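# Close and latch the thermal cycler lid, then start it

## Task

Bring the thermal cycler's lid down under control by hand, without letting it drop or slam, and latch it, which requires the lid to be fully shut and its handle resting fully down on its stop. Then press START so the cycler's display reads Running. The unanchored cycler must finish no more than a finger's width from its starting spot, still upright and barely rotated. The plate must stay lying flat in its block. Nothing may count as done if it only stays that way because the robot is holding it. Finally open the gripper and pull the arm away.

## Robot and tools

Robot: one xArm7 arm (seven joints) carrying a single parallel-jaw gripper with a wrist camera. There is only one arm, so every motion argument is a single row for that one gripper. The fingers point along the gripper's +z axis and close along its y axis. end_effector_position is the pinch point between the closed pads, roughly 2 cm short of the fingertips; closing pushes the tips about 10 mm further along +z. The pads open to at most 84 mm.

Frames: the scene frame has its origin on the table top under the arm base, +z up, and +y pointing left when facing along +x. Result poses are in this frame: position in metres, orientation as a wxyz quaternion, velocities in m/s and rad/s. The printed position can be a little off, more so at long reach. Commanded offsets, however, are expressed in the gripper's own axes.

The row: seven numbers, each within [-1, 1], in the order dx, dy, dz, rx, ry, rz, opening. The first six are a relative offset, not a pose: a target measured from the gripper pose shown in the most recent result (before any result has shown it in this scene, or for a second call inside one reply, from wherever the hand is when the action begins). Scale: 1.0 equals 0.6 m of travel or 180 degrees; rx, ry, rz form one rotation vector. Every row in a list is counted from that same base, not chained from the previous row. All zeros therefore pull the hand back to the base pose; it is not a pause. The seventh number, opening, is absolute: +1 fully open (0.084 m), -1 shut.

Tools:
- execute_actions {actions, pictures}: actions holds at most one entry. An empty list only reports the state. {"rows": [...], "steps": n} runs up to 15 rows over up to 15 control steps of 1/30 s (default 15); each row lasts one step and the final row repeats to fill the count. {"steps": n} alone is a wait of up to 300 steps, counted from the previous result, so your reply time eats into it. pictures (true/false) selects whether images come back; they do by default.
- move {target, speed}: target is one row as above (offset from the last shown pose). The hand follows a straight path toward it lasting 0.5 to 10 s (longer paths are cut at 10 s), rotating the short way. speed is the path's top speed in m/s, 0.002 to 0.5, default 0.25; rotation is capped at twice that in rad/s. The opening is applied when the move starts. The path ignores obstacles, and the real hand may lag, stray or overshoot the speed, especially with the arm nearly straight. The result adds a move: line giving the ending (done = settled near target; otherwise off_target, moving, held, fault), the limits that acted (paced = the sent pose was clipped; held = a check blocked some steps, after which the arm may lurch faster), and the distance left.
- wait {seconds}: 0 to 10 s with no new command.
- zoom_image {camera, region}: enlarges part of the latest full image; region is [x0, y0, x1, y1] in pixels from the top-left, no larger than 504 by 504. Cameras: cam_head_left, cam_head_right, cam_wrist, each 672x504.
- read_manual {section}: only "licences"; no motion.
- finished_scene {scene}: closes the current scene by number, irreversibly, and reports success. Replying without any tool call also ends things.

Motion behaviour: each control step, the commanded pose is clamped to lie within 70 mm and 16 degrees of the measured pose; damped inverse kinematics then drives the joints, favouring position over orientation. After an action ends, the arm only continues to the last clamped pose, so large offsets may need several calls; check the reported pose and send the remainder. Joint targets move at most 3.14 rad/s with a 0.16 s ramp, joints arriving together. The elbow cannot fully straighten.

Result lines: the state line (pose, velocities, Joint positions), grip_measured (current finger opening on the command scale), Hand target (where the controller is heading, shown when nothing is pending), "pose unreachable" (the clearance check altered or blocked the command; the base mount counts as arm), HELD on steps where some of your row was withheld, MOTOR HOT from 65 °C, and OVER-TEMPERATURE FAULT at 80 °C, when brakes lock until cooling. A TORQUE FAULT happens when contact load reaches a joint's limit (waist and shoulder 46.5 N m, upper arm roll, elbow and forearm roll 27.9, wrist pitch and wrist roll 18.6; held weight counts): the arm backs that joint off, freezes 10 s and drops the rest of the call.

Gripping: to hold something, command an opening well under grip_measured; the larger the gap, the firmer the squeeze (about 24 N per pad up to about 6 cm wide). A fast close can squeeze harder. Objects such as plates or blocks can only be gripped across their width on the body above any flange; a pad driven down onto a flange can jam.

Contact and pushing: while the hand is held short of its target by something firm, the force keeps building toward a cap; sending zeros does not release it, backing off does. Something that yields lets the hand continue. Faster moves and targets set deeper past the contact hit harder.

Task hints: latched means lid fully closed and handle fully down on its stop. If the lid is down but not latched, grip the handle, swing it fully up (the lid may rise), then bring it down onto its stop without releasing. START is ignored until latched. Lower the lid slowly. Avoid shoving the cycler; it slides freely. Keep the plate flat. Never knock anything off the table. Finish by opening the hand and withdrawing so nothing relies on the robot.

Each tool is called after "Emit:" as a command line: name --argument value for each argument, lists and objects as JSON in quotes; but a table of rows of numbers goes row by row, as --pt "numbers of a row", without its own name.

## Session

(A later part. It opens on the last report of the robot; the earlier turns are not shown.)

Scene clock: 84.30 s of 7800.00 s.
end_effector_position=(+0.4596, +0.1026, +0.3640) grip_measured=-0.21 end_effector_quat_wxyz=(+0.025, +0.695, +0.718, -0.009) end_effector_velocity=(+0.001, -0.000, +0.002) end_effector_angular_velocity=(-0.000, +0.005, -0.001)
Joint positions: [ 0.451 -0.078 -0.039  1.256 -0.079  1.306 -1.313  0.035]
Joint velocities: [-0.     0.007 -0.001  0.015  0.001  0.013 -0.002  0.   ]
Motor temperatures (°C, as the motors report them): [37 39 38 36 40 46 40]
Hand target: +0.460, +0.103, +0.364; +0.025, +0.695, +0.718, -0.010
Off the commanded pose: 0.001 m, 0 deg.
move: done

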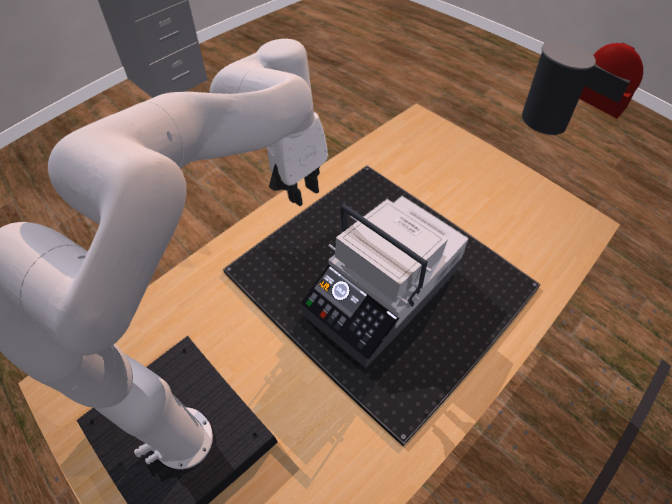

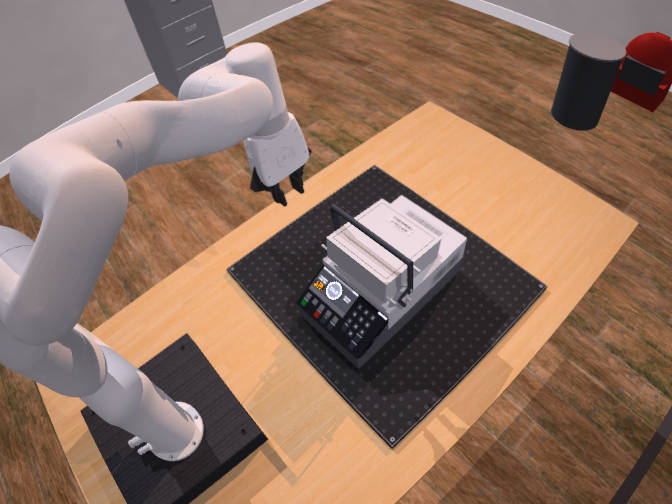

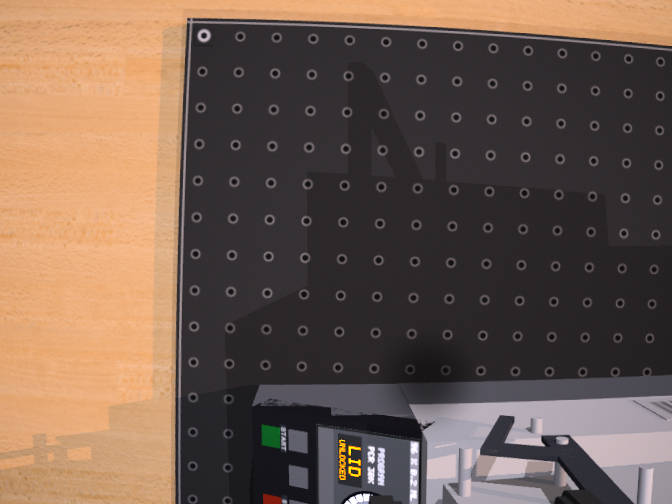

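Emit:
move --target '[-0.21,0.08,0.04,0,0.006,0,-0.2]'

Scene clock: 85.87 s of 7800.00 s.
end_effector_position=(+0.5120, -0.0223, +0.3478) grip_measured=-0.21 end_effector_quat_wxyz=(+0.019, +0.695, +0.719, -0.003) end_effector_velocity=(+0.001, -0.008, -0.001) end_effector_angular_velocity=(-0.000, +0.003, -0.010)
Joint positions: [ 0.312  0.046 -0.191  1.355 -0.037  1.26  -1.615  0.035]
Joint velocities: [-0.009  0.006 -0.008  0.006  0.002  0.002 -0.008  0.   ]
Motor temperatures (°C, as the motors report them): [37 39 38 36 40 46 40]
Hand target: +0.512, -0.023, +0.348; +0.019, +0.695, +0.719, -0.003
Off the commanded pose: 0.001 m, 0 deg.
move: done

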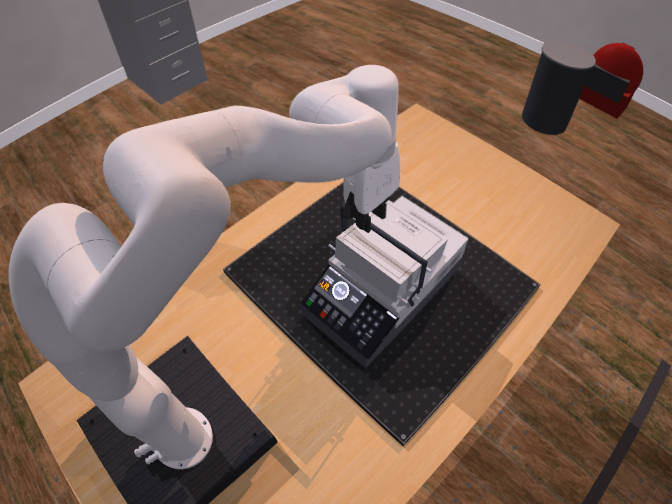

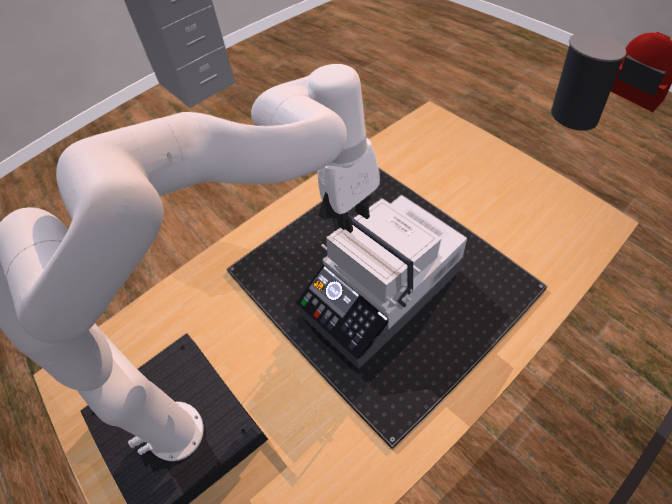

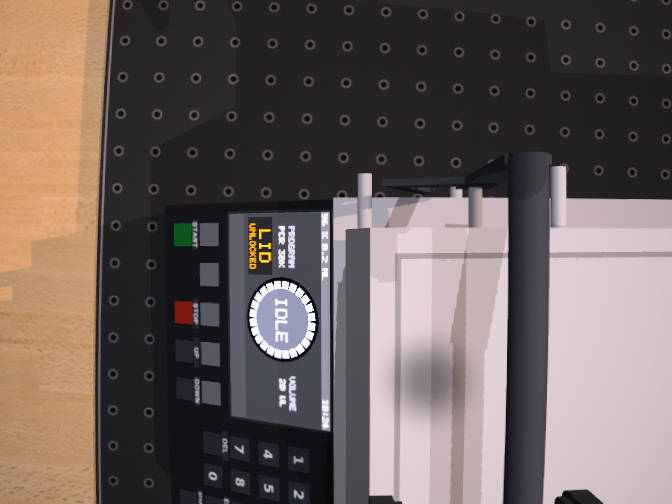

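Emit:
move --target '[0,0.041,0.07,0,0,0,-0.2]' --speed 0.1

Emit:
move --target '[0,0,0.05,0,0,0,-0.3]' --speed 0.05

Emit:
execute_actions --actions '[{"rows":[[0,0,0,0,0,0,-0.4],[0,0,0,0,0,0,-0.5],[0,0,0,0,0,0,-0.55],[0,0,0,0,0,0,-0.6],[0,0,0,0,0,0,-0.65],[0,0,0,0,0,0,-0.7],[0,0,0,0,0,0,-0.8],[0,0,0,0,0,0,-0.9]]}]'

Scene clock: 90.13 s of 7800.00 s.
end_effector_position=(+0.5375, -0.0230, +0.3068) grip_measured=-0.21 end_effector_quat_wxyz=(+0.019, +0.695, +0.719, -0.002) end_effector_velocity=(+0.000, +0.000, -0.003) end_effector_angular_velocity=(+0.000, +0.003, +0.001)
Joint positions: [ 0.304  0.149 -0.194  1.364 -0.016  1.167 -1.628  0.035]
Joint velocities: [-0.     0.006  0.001 -0.     0.001 -0.003 -0.001  0.   ]
Motor temperatures (°C, as the motors report them): [37 39 38 36 40 46 40]
Hand target: +0.537, -0.023, +0.306; +0.019, +0.695, +0.719, -0.003
Off the commanded pose: 0.001 m, 0 deg.
After step 90, 0.40 s passed at rest.
move: done

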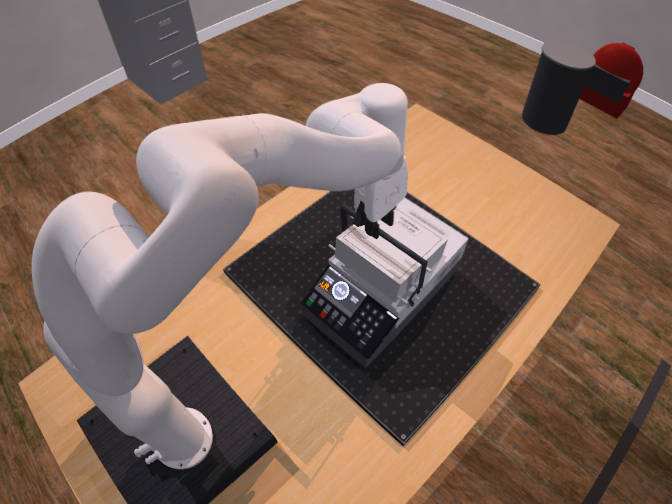

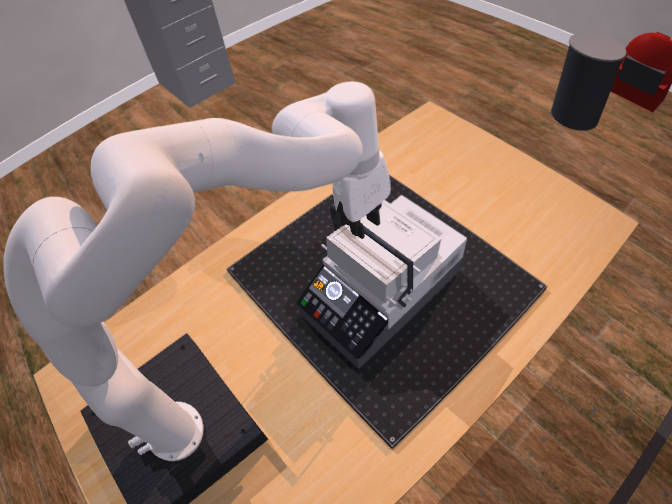

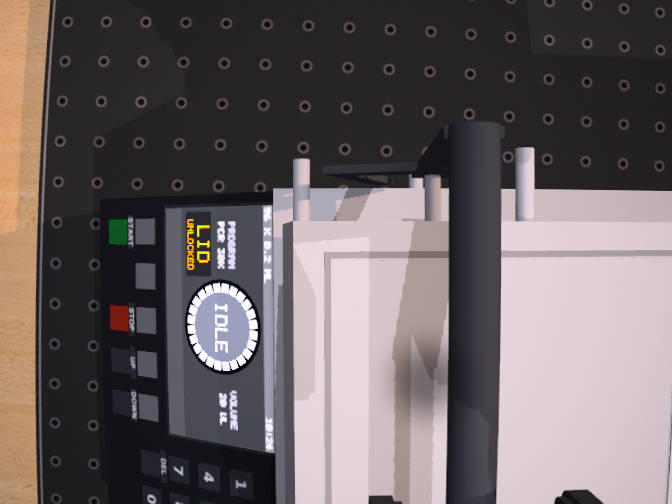

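Scene clock: 91.03 s of 7800.00 s.
end_effector_position=(+0.5382, -0.0240, +0.2772) grip_measured=-0.32 end_effector_quat_wxyz=(+0.019, +0.695, +0.719, -0.002) end_effector_velocity=(+0.001, -0.000, -0.001) end_effector_angular_velocity=(-0.000, -0.004, +0.001)
Joint positions: [ 0.301  0.171 -0.195  1.306 -0.011  1.087 -1.631  0.03 ]
Joint velocities: [-0.001  0.001  0.    -0.002 -0.    -0.007 -0.001  0.   ]
Motor temperatures (°C, as the motors report them): [37 39 38 36 40 46 40]
Hand target: +0.538, -0.024, +0.277; +0.019, +0.695, +0.719, -0.002
Off the commanded pose: 0.000 m, 0 deg.
move: done

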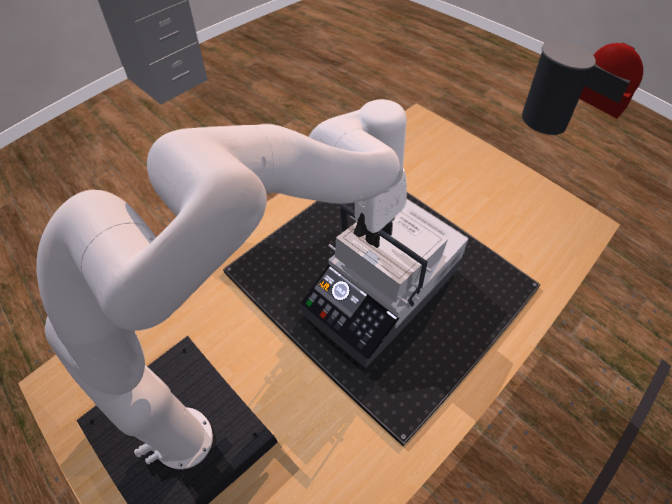

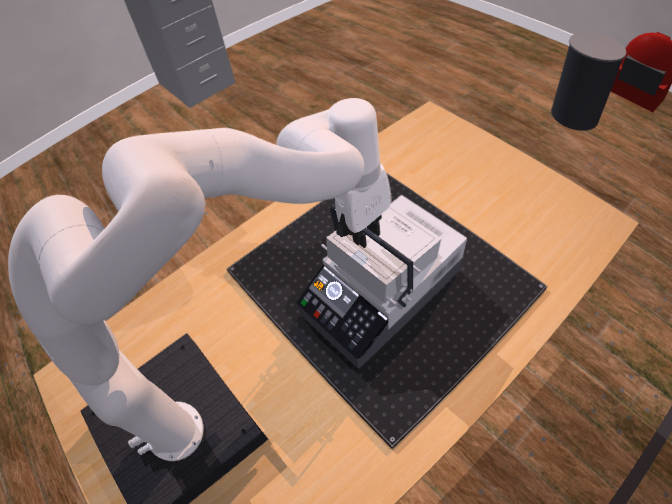

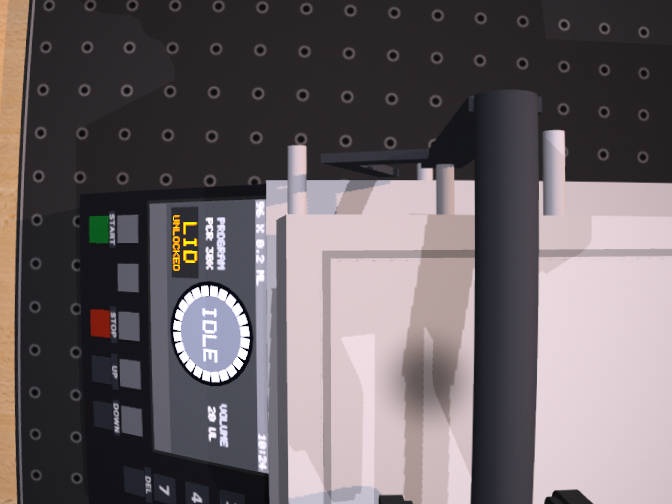

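Scene clock: 91.53 s of 7800.00 s.
end_effector_position=(+0.5383, -0.0240, +0.2773) grip_measured=-0.74 end_effector_quat_wxyz=(+0.019, +0.695, +0.719, -0.002) end_effector_velocity=(-0.001, -0.001, -0.000) end_effector_angular_velocity=(-0.000, +0.001, -0.001)
Joint positions: [ 0.301  0.171 -0.194  1.306 -0.011  1.087 -1.631  0.012]
Joint velocities: [-0.001 -0.001 -0.    -0.001 -0.001  0.001  0.001  0.   ]
Motor temperatures (°C, as the motors report them): [37 39 38 36 40 46 40]
Hand target: +0.538, -0.024, +0.277; +0.019, +0.695, +0.719, -0.002
Off the commanded pose: 0.000 m, 0 deg.
Steps of this call (steps 1 to 15: all 15 steps of this action). Readings (end_effector_position):
1: (+0.5382, -0.0240, +0.2772)
2: (+0.5382, -0.0240, +0.2772)
4: (+0.5383, -0.0240, +0.2773)
8: (+0.5383, -0.0240, +0.2773)
15: the state above

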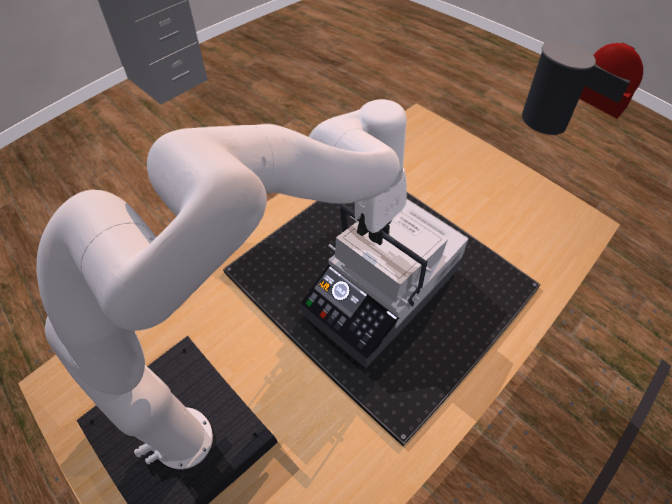

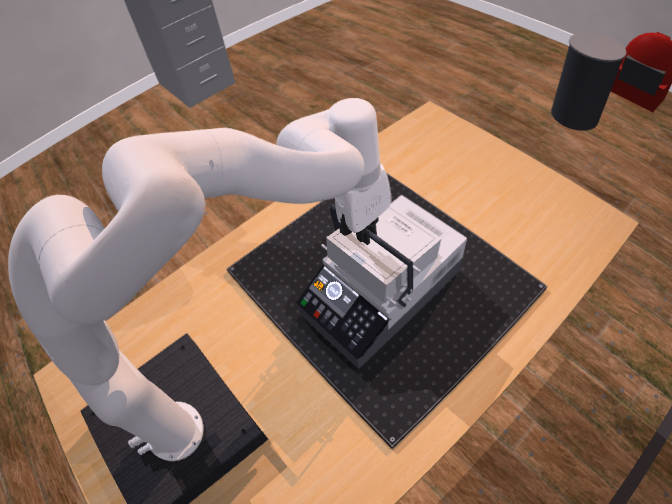

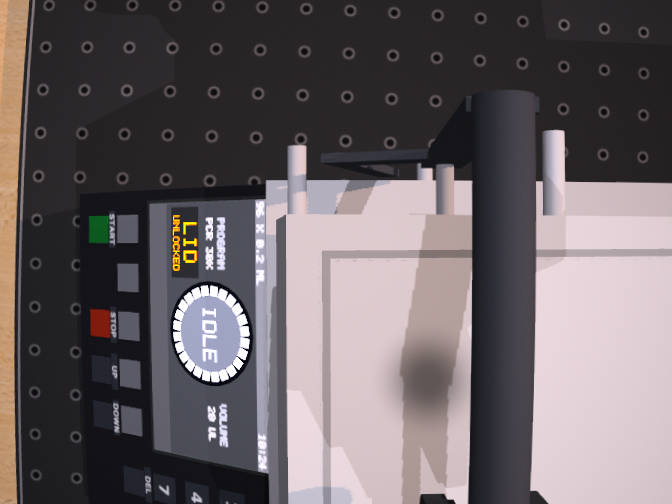

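Emit:
move --target '[0.002,-0.037,0.006,0.02,0,0,-1]' --speed 0.04

Emit:
move --target '[0.002,-0.056,0.023,0.03,0,0,-1]' --speed 0.04

Scene clock: 95.67 s of 7800.00 s.
end_effector_position=(+0.5163, -0.0242, +0.2732) grip_measured=-0.74 end_effector_quat_wxyz=(-0.002, +0.695, +0.718, -0.025) end_effector_velocity=(-0.001, +0.000, +0.000) end_effector_angular_velocity=(+0.000, +0.002, -0.000)
Joint positions: [ 0.304  0.15  -0.195  1.28  -0.02   1.144 -1.625  0.012]
Joint velocities: [ 0.001 -0.002  0.    -0.001 -0.     0.003  0.001  0.   ]
Motor temperatures (°C, as the motors report them): [37 39 38 36 40 46 40]
Hand target: +0.516, -0.024, +0.273; -0.003, +0.695, +0.718, -0.025
Off the commanded pose: 0.001 m, 0 deg.
After step 90, 0.07 s passed at rest.
move: done

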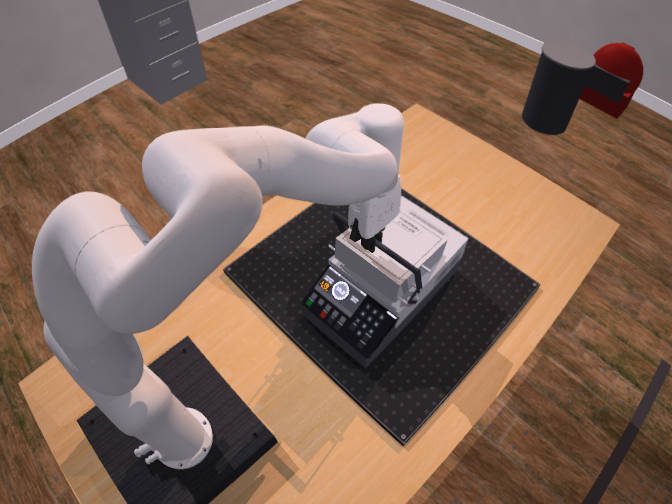

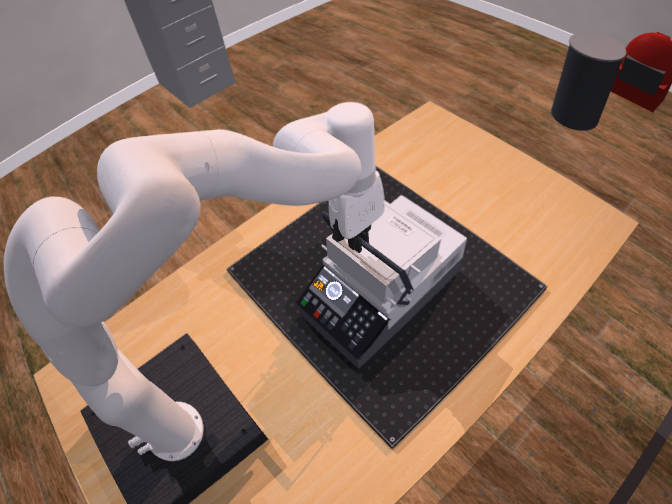

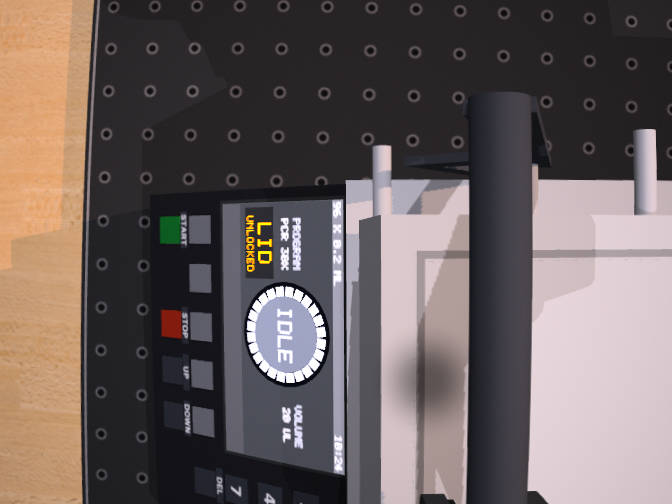

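Scene clock: 97.10 s of 7800.00 s.
end_effector_position=(+0.4838, -0.0235, +0.2610) grip_measured=-0.74 end_effector_quat_wxyz=(-0.033, +0.694, +0.717, -0.056) end_effector_velocity=(-0.001, -0.000, -0.000) end_effector_angular_velocity=(-0.000, +0.000, -0.000)
Joint positions: [ 0.308  0.124 -0.194  1.226 -0.03   1.204 -1.618  0.012]
Joint velocities: [-0.001 -0.003  0.001 -0.005 -0.001 -0.002  0.    -0.   ]
Motor temperatures (°C, as the motors report them): [37 39 38 36 40 46 40]
Hand target: +0.482, -0.024, +0.261; -0.035, +0.695, +0.716, -0.058
Off the commanded pose: 0.002 m, 0 deg.
move: done

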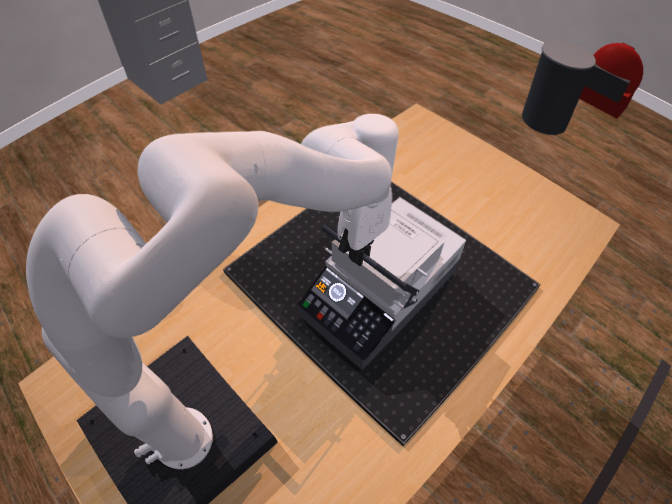

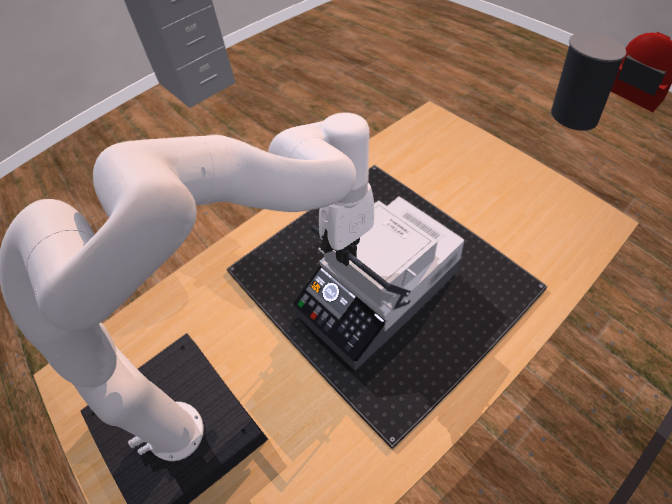

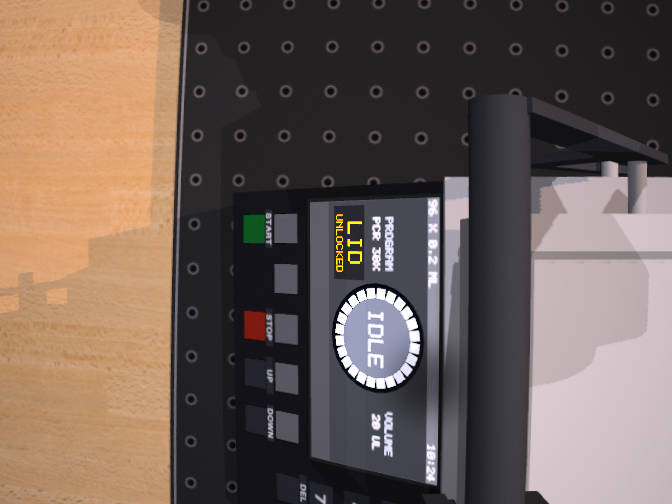

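Emit:
move --target '[0,-0.012,0.038,0.015,0,0,-1]' --speed 0.025

Scene clock: 99.50 s of 7800.00 s.
end_effector_position=(+0.4689, -0.0247, +0.2385) grip_measured=-0.74 end_effector_quat_wxyz=(-0.056, +0.693, +0.714, -0.079) end_effector_velocity=(+0.001, +0.000, +0.001) end_effector_angular_velocity=(+0.001, +0.002, -0.001)
Joint positions: [ 0.306  0.15  -0.196  1.2   -0.028  1.216 -1.62   0.012]
Joint velocities: [0.    0.003 0.    0.007 0.002 0.006 0.    0.   ]
Motor temperatures (°C, as the motors report them): [37 39 38 36 40 46 40]
Hand target: +0.474, -0.025, +0.239; -0.050, +0.693, +0.715, -0.073
Off the commanded pose: 0.005 m, 1 deg.
move: off_target

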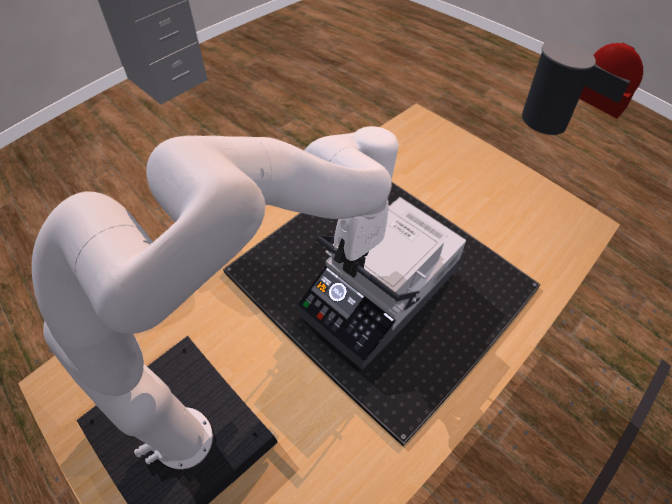

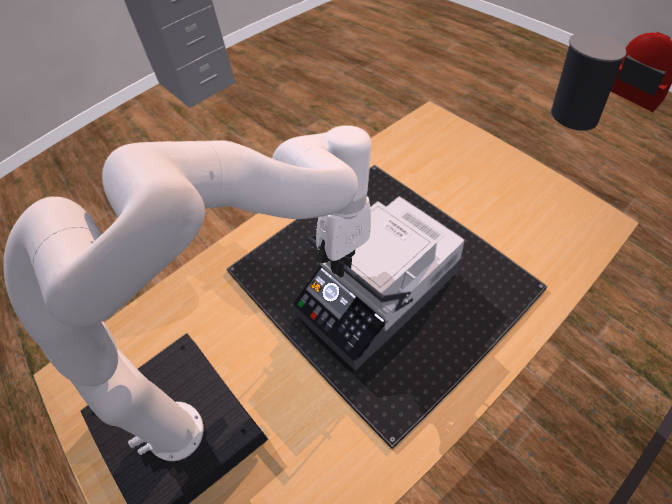

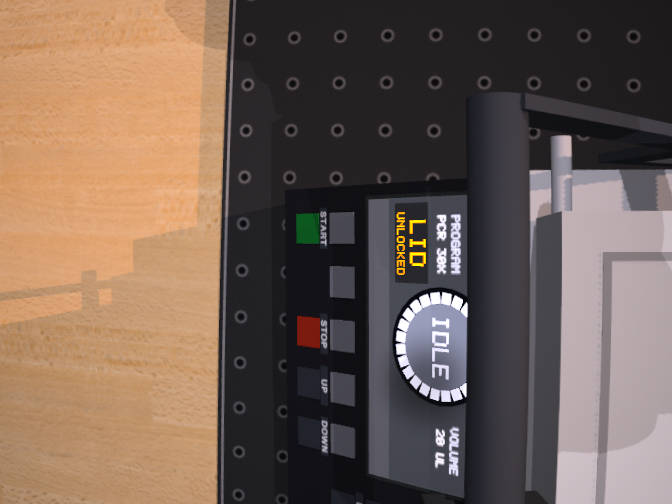

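Emit:
move --target '[0,-0.008,0.038,0,0,0,-1]' --speed 0.025

Scene clock: 101.90 s of 7800.00 s.
end_effector_position=(+0.4539, -0.0254, +0.2162) grip_measured=-0.68 end_effector_quat_wxyz=(-0.064, +0.692, +0.714, -0.087) end_effector_velocity=(+0.001, -0.000, +0.000) end_effector_angular_velocity=(+0.001, -0.005, -0.001)
Joint positions: [ 0.304  0.147 -0.196  1.129 -0.029  1.172 -1.619  0.014]
Joint velocities: [-0.001 -0.002  0.    -0.001  0.001 -0.004  0.     0.001]
Motor temperatures (°C, as the motors report them): [37 39 38 37 40 47 40]
Hand target: +0.460, -0.026, +0.217; -0.056, +0.693, +0.714, -0.079
Off the commanded pose: 0.006 m, 1 deg.
move: off_target

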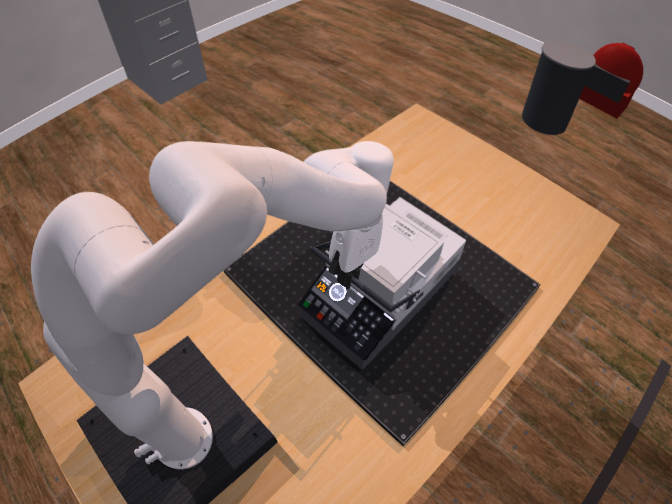

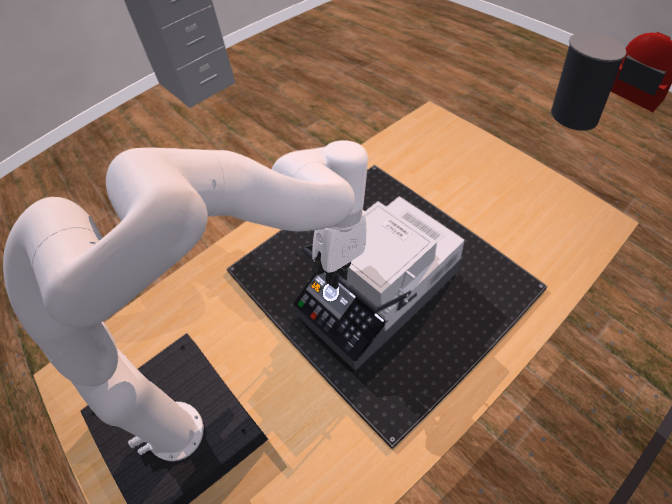

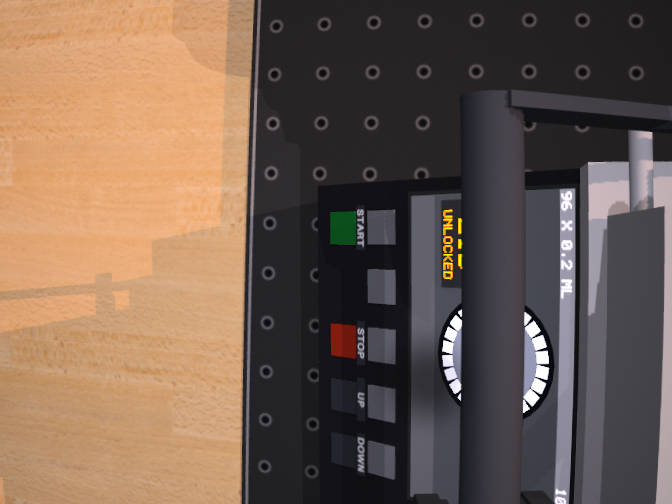

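Emit:
move --target '[0,-0.022,0.028,-0.05,0,0,-1]' --speed 0.025

Scene clock: 106.53 s of 7800.00 s.
end_effector_position=(+0.4405, -0.0268, +0.2037) grip_measured=-0.74 end_effector_quat_wxyz=(-0.005, +0.695, +0.718, -0.027) end_effector_velocity=(+0.000, +0.001, +0.000) end_effector_angular_velocity=(+0.001, -0.007, -0.000)
Joint positions: [ 0.305 -0.003 -0.199  0.884 -0.06   0.905 -1.601  0.012]
Joint velocities: [ 0.001 -0.005 -0.    -0.006  0.    -0.008  0.001 -0.   ]
Motor temperatures (°C, as the motors report them): [37 39 38 37 40 47 40]
Hand target: +0.437, -0.027, +0.203; -0.009, +0.695, +0.718, -0.031
Off the commanded pose: 0.003 m, 1 deg.
move: done

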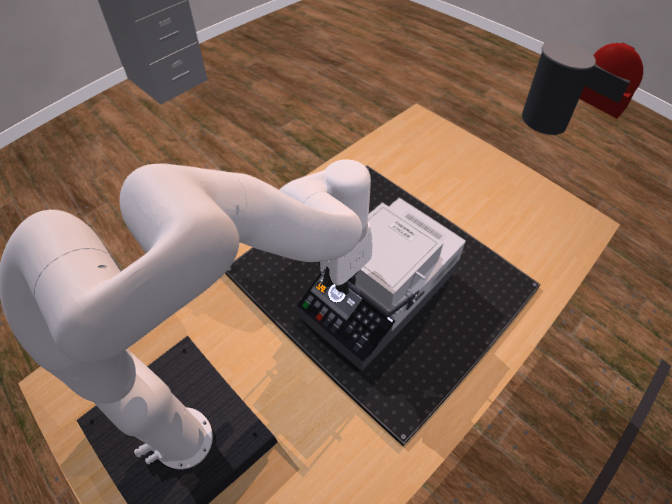

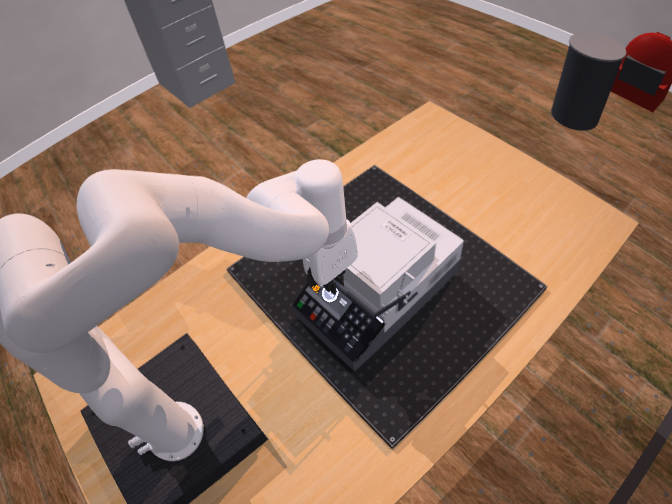

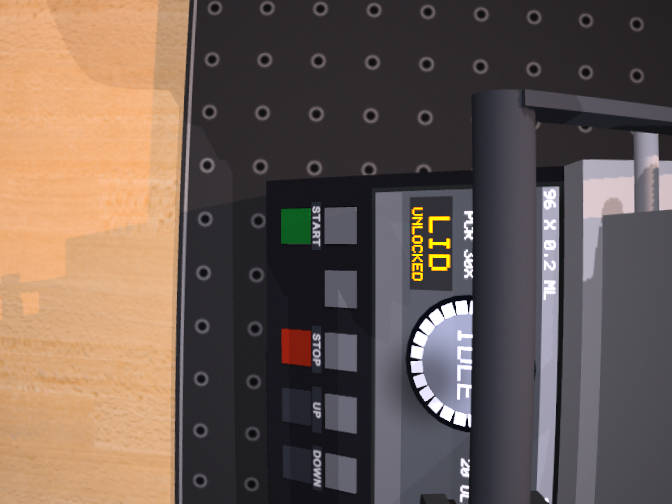

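Emit:
move --target '[0,0.002,0.028,-0.03,0,0,-1]' --speed 0.02

Emit:
zoom_image --camera "cam_head_right" --region '[285,240,445,380]'

Scene clock: 110.23 s of 7800.00 s.
end_effector_position=(+0.4389, -0.0278, +0.1866) grip_measured=-0.74 end_effector_quat_wxyz=(+0.025, +0.695, +0.718, +0.004) end_effector_velocity=(+0.001, -0.000, -0.001) end_effector_angular_velocity=(+0.001, -0.008, -0.001)
Joint positions: [ 0.301 -0.032 -0.203  0.772 -0.07   0.737 -1.597  0.012]
Joint velocities: [ 0.     0.    -0.001 -0.007  0.    -0.015  0.     0.   ]
Motor temperatures (°C, as the motors report them): [37 39 38 37 40 47 40]
Hand target: +0.441, -0.027, +0.187; +0.028, +0.695, +0.718, +0.007
Off the commanded pose: 0.002 m, 1 deg.
move: done

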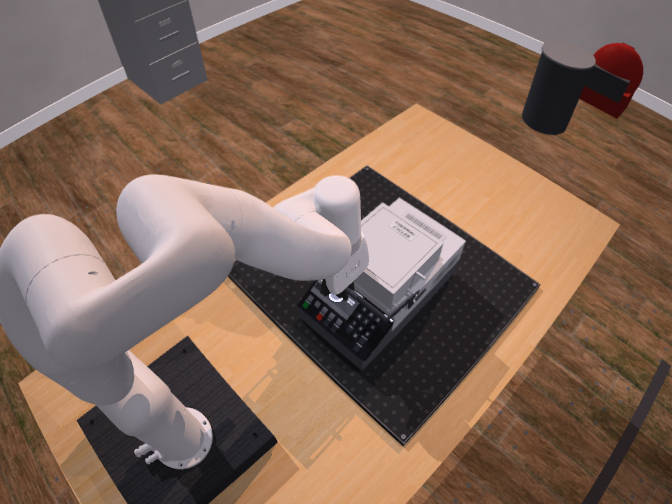

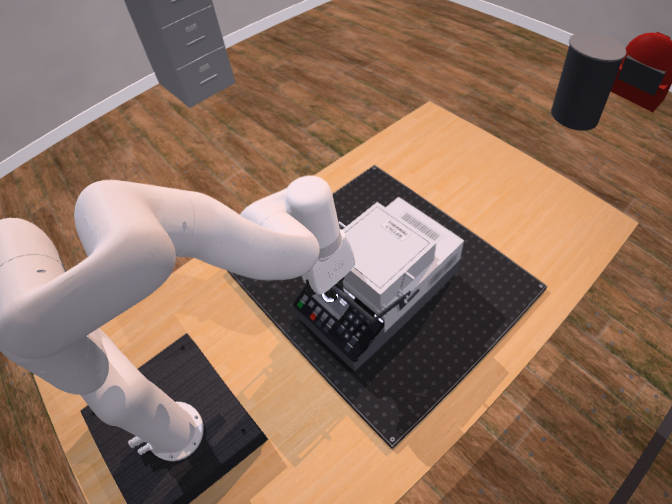

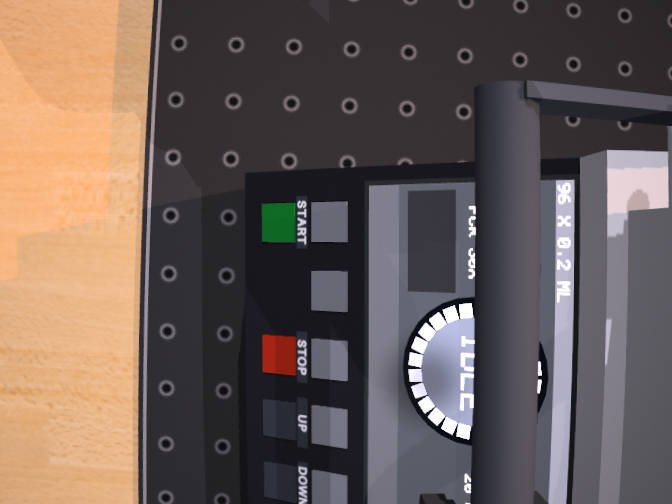

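Region (285, 240, 445, 380) of cam_head_right's 672x504 image, scaled by 3.150, with more detail than that image has; it fills the top 441 rows of this view, and the rest is white.

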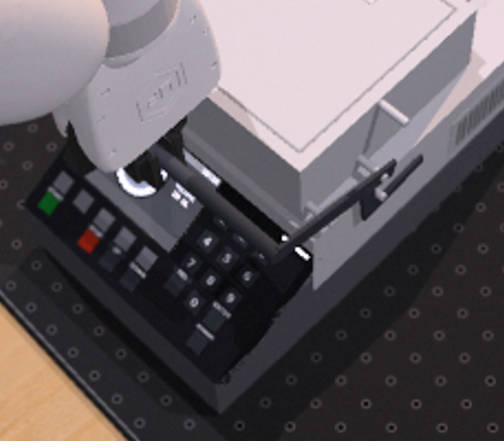

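Emit:
move --target '[0,0.018,0,0,0,0,-1]' --speed 0.01

Emit:
zoom_image --camera "cam_head_right" --region '[285,240,445,380]'

Scene clock: 115.67 s of 7800.00 s.
end_effector_position=(+0.4449, -0.0275, +0.1847) grip_measured=-0.51 end_effector_quat_wxyz=(+0.018, +0.695, +0.718, -0.003) end_effector_velocity=(+0.001, +0.000, +0.002) end_effector_angular_velocity=(+0.001, -0.003, -0.000)
Joint positions: [ 0.303  0.002 -0.203  0.81  -0.06   0.761 -1.603  0.022]
Joint velocities: [ 0.    -0.002 -0.     0.002  0.     0.002 -0.    -0.   ]
Motor temperatures (°C, as the motors report them): [37 39 38 37 40 48 40]
Hand target: +0.450, -0.027, +0.187; +0.024, +0.695, +0.718, +0.004
Off the commanded pose: 0.005 m, 1 deg.
After step 90, 0.90 s passed at rest.
move: off_target

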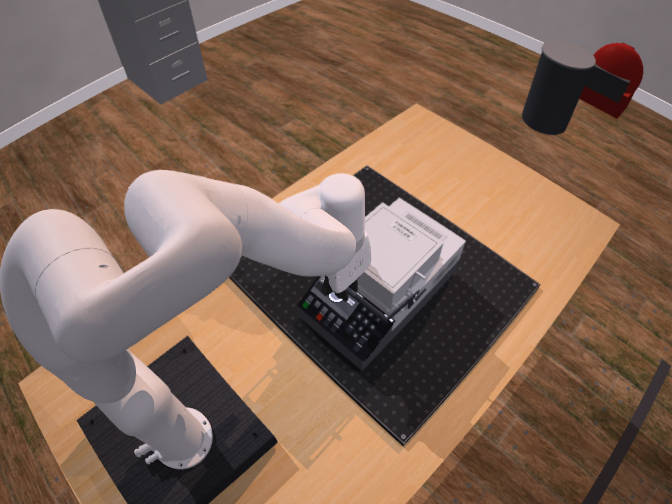

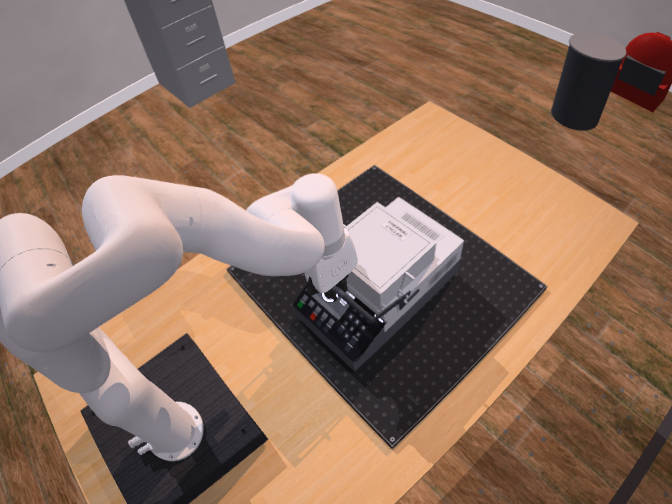

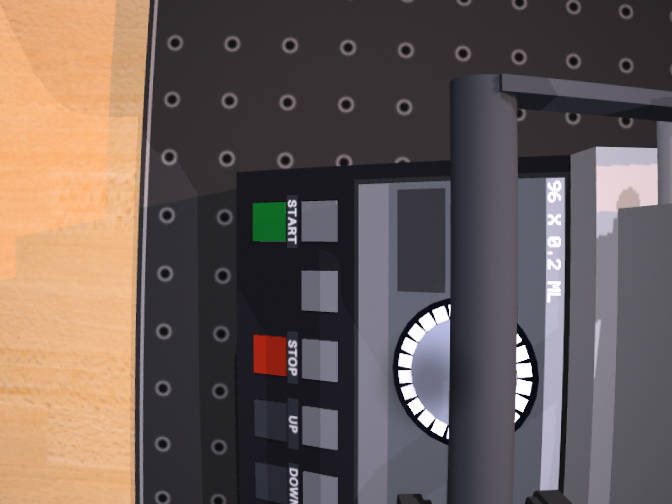

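Region (285, 240, 445, 380) of cam_head_right's 672x504 image, scaled by 3.150, with more detail than that image has; it fills the top 441 rows of this view, and the rest is white.

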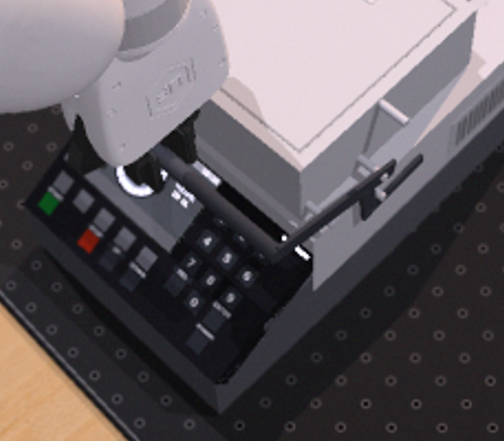

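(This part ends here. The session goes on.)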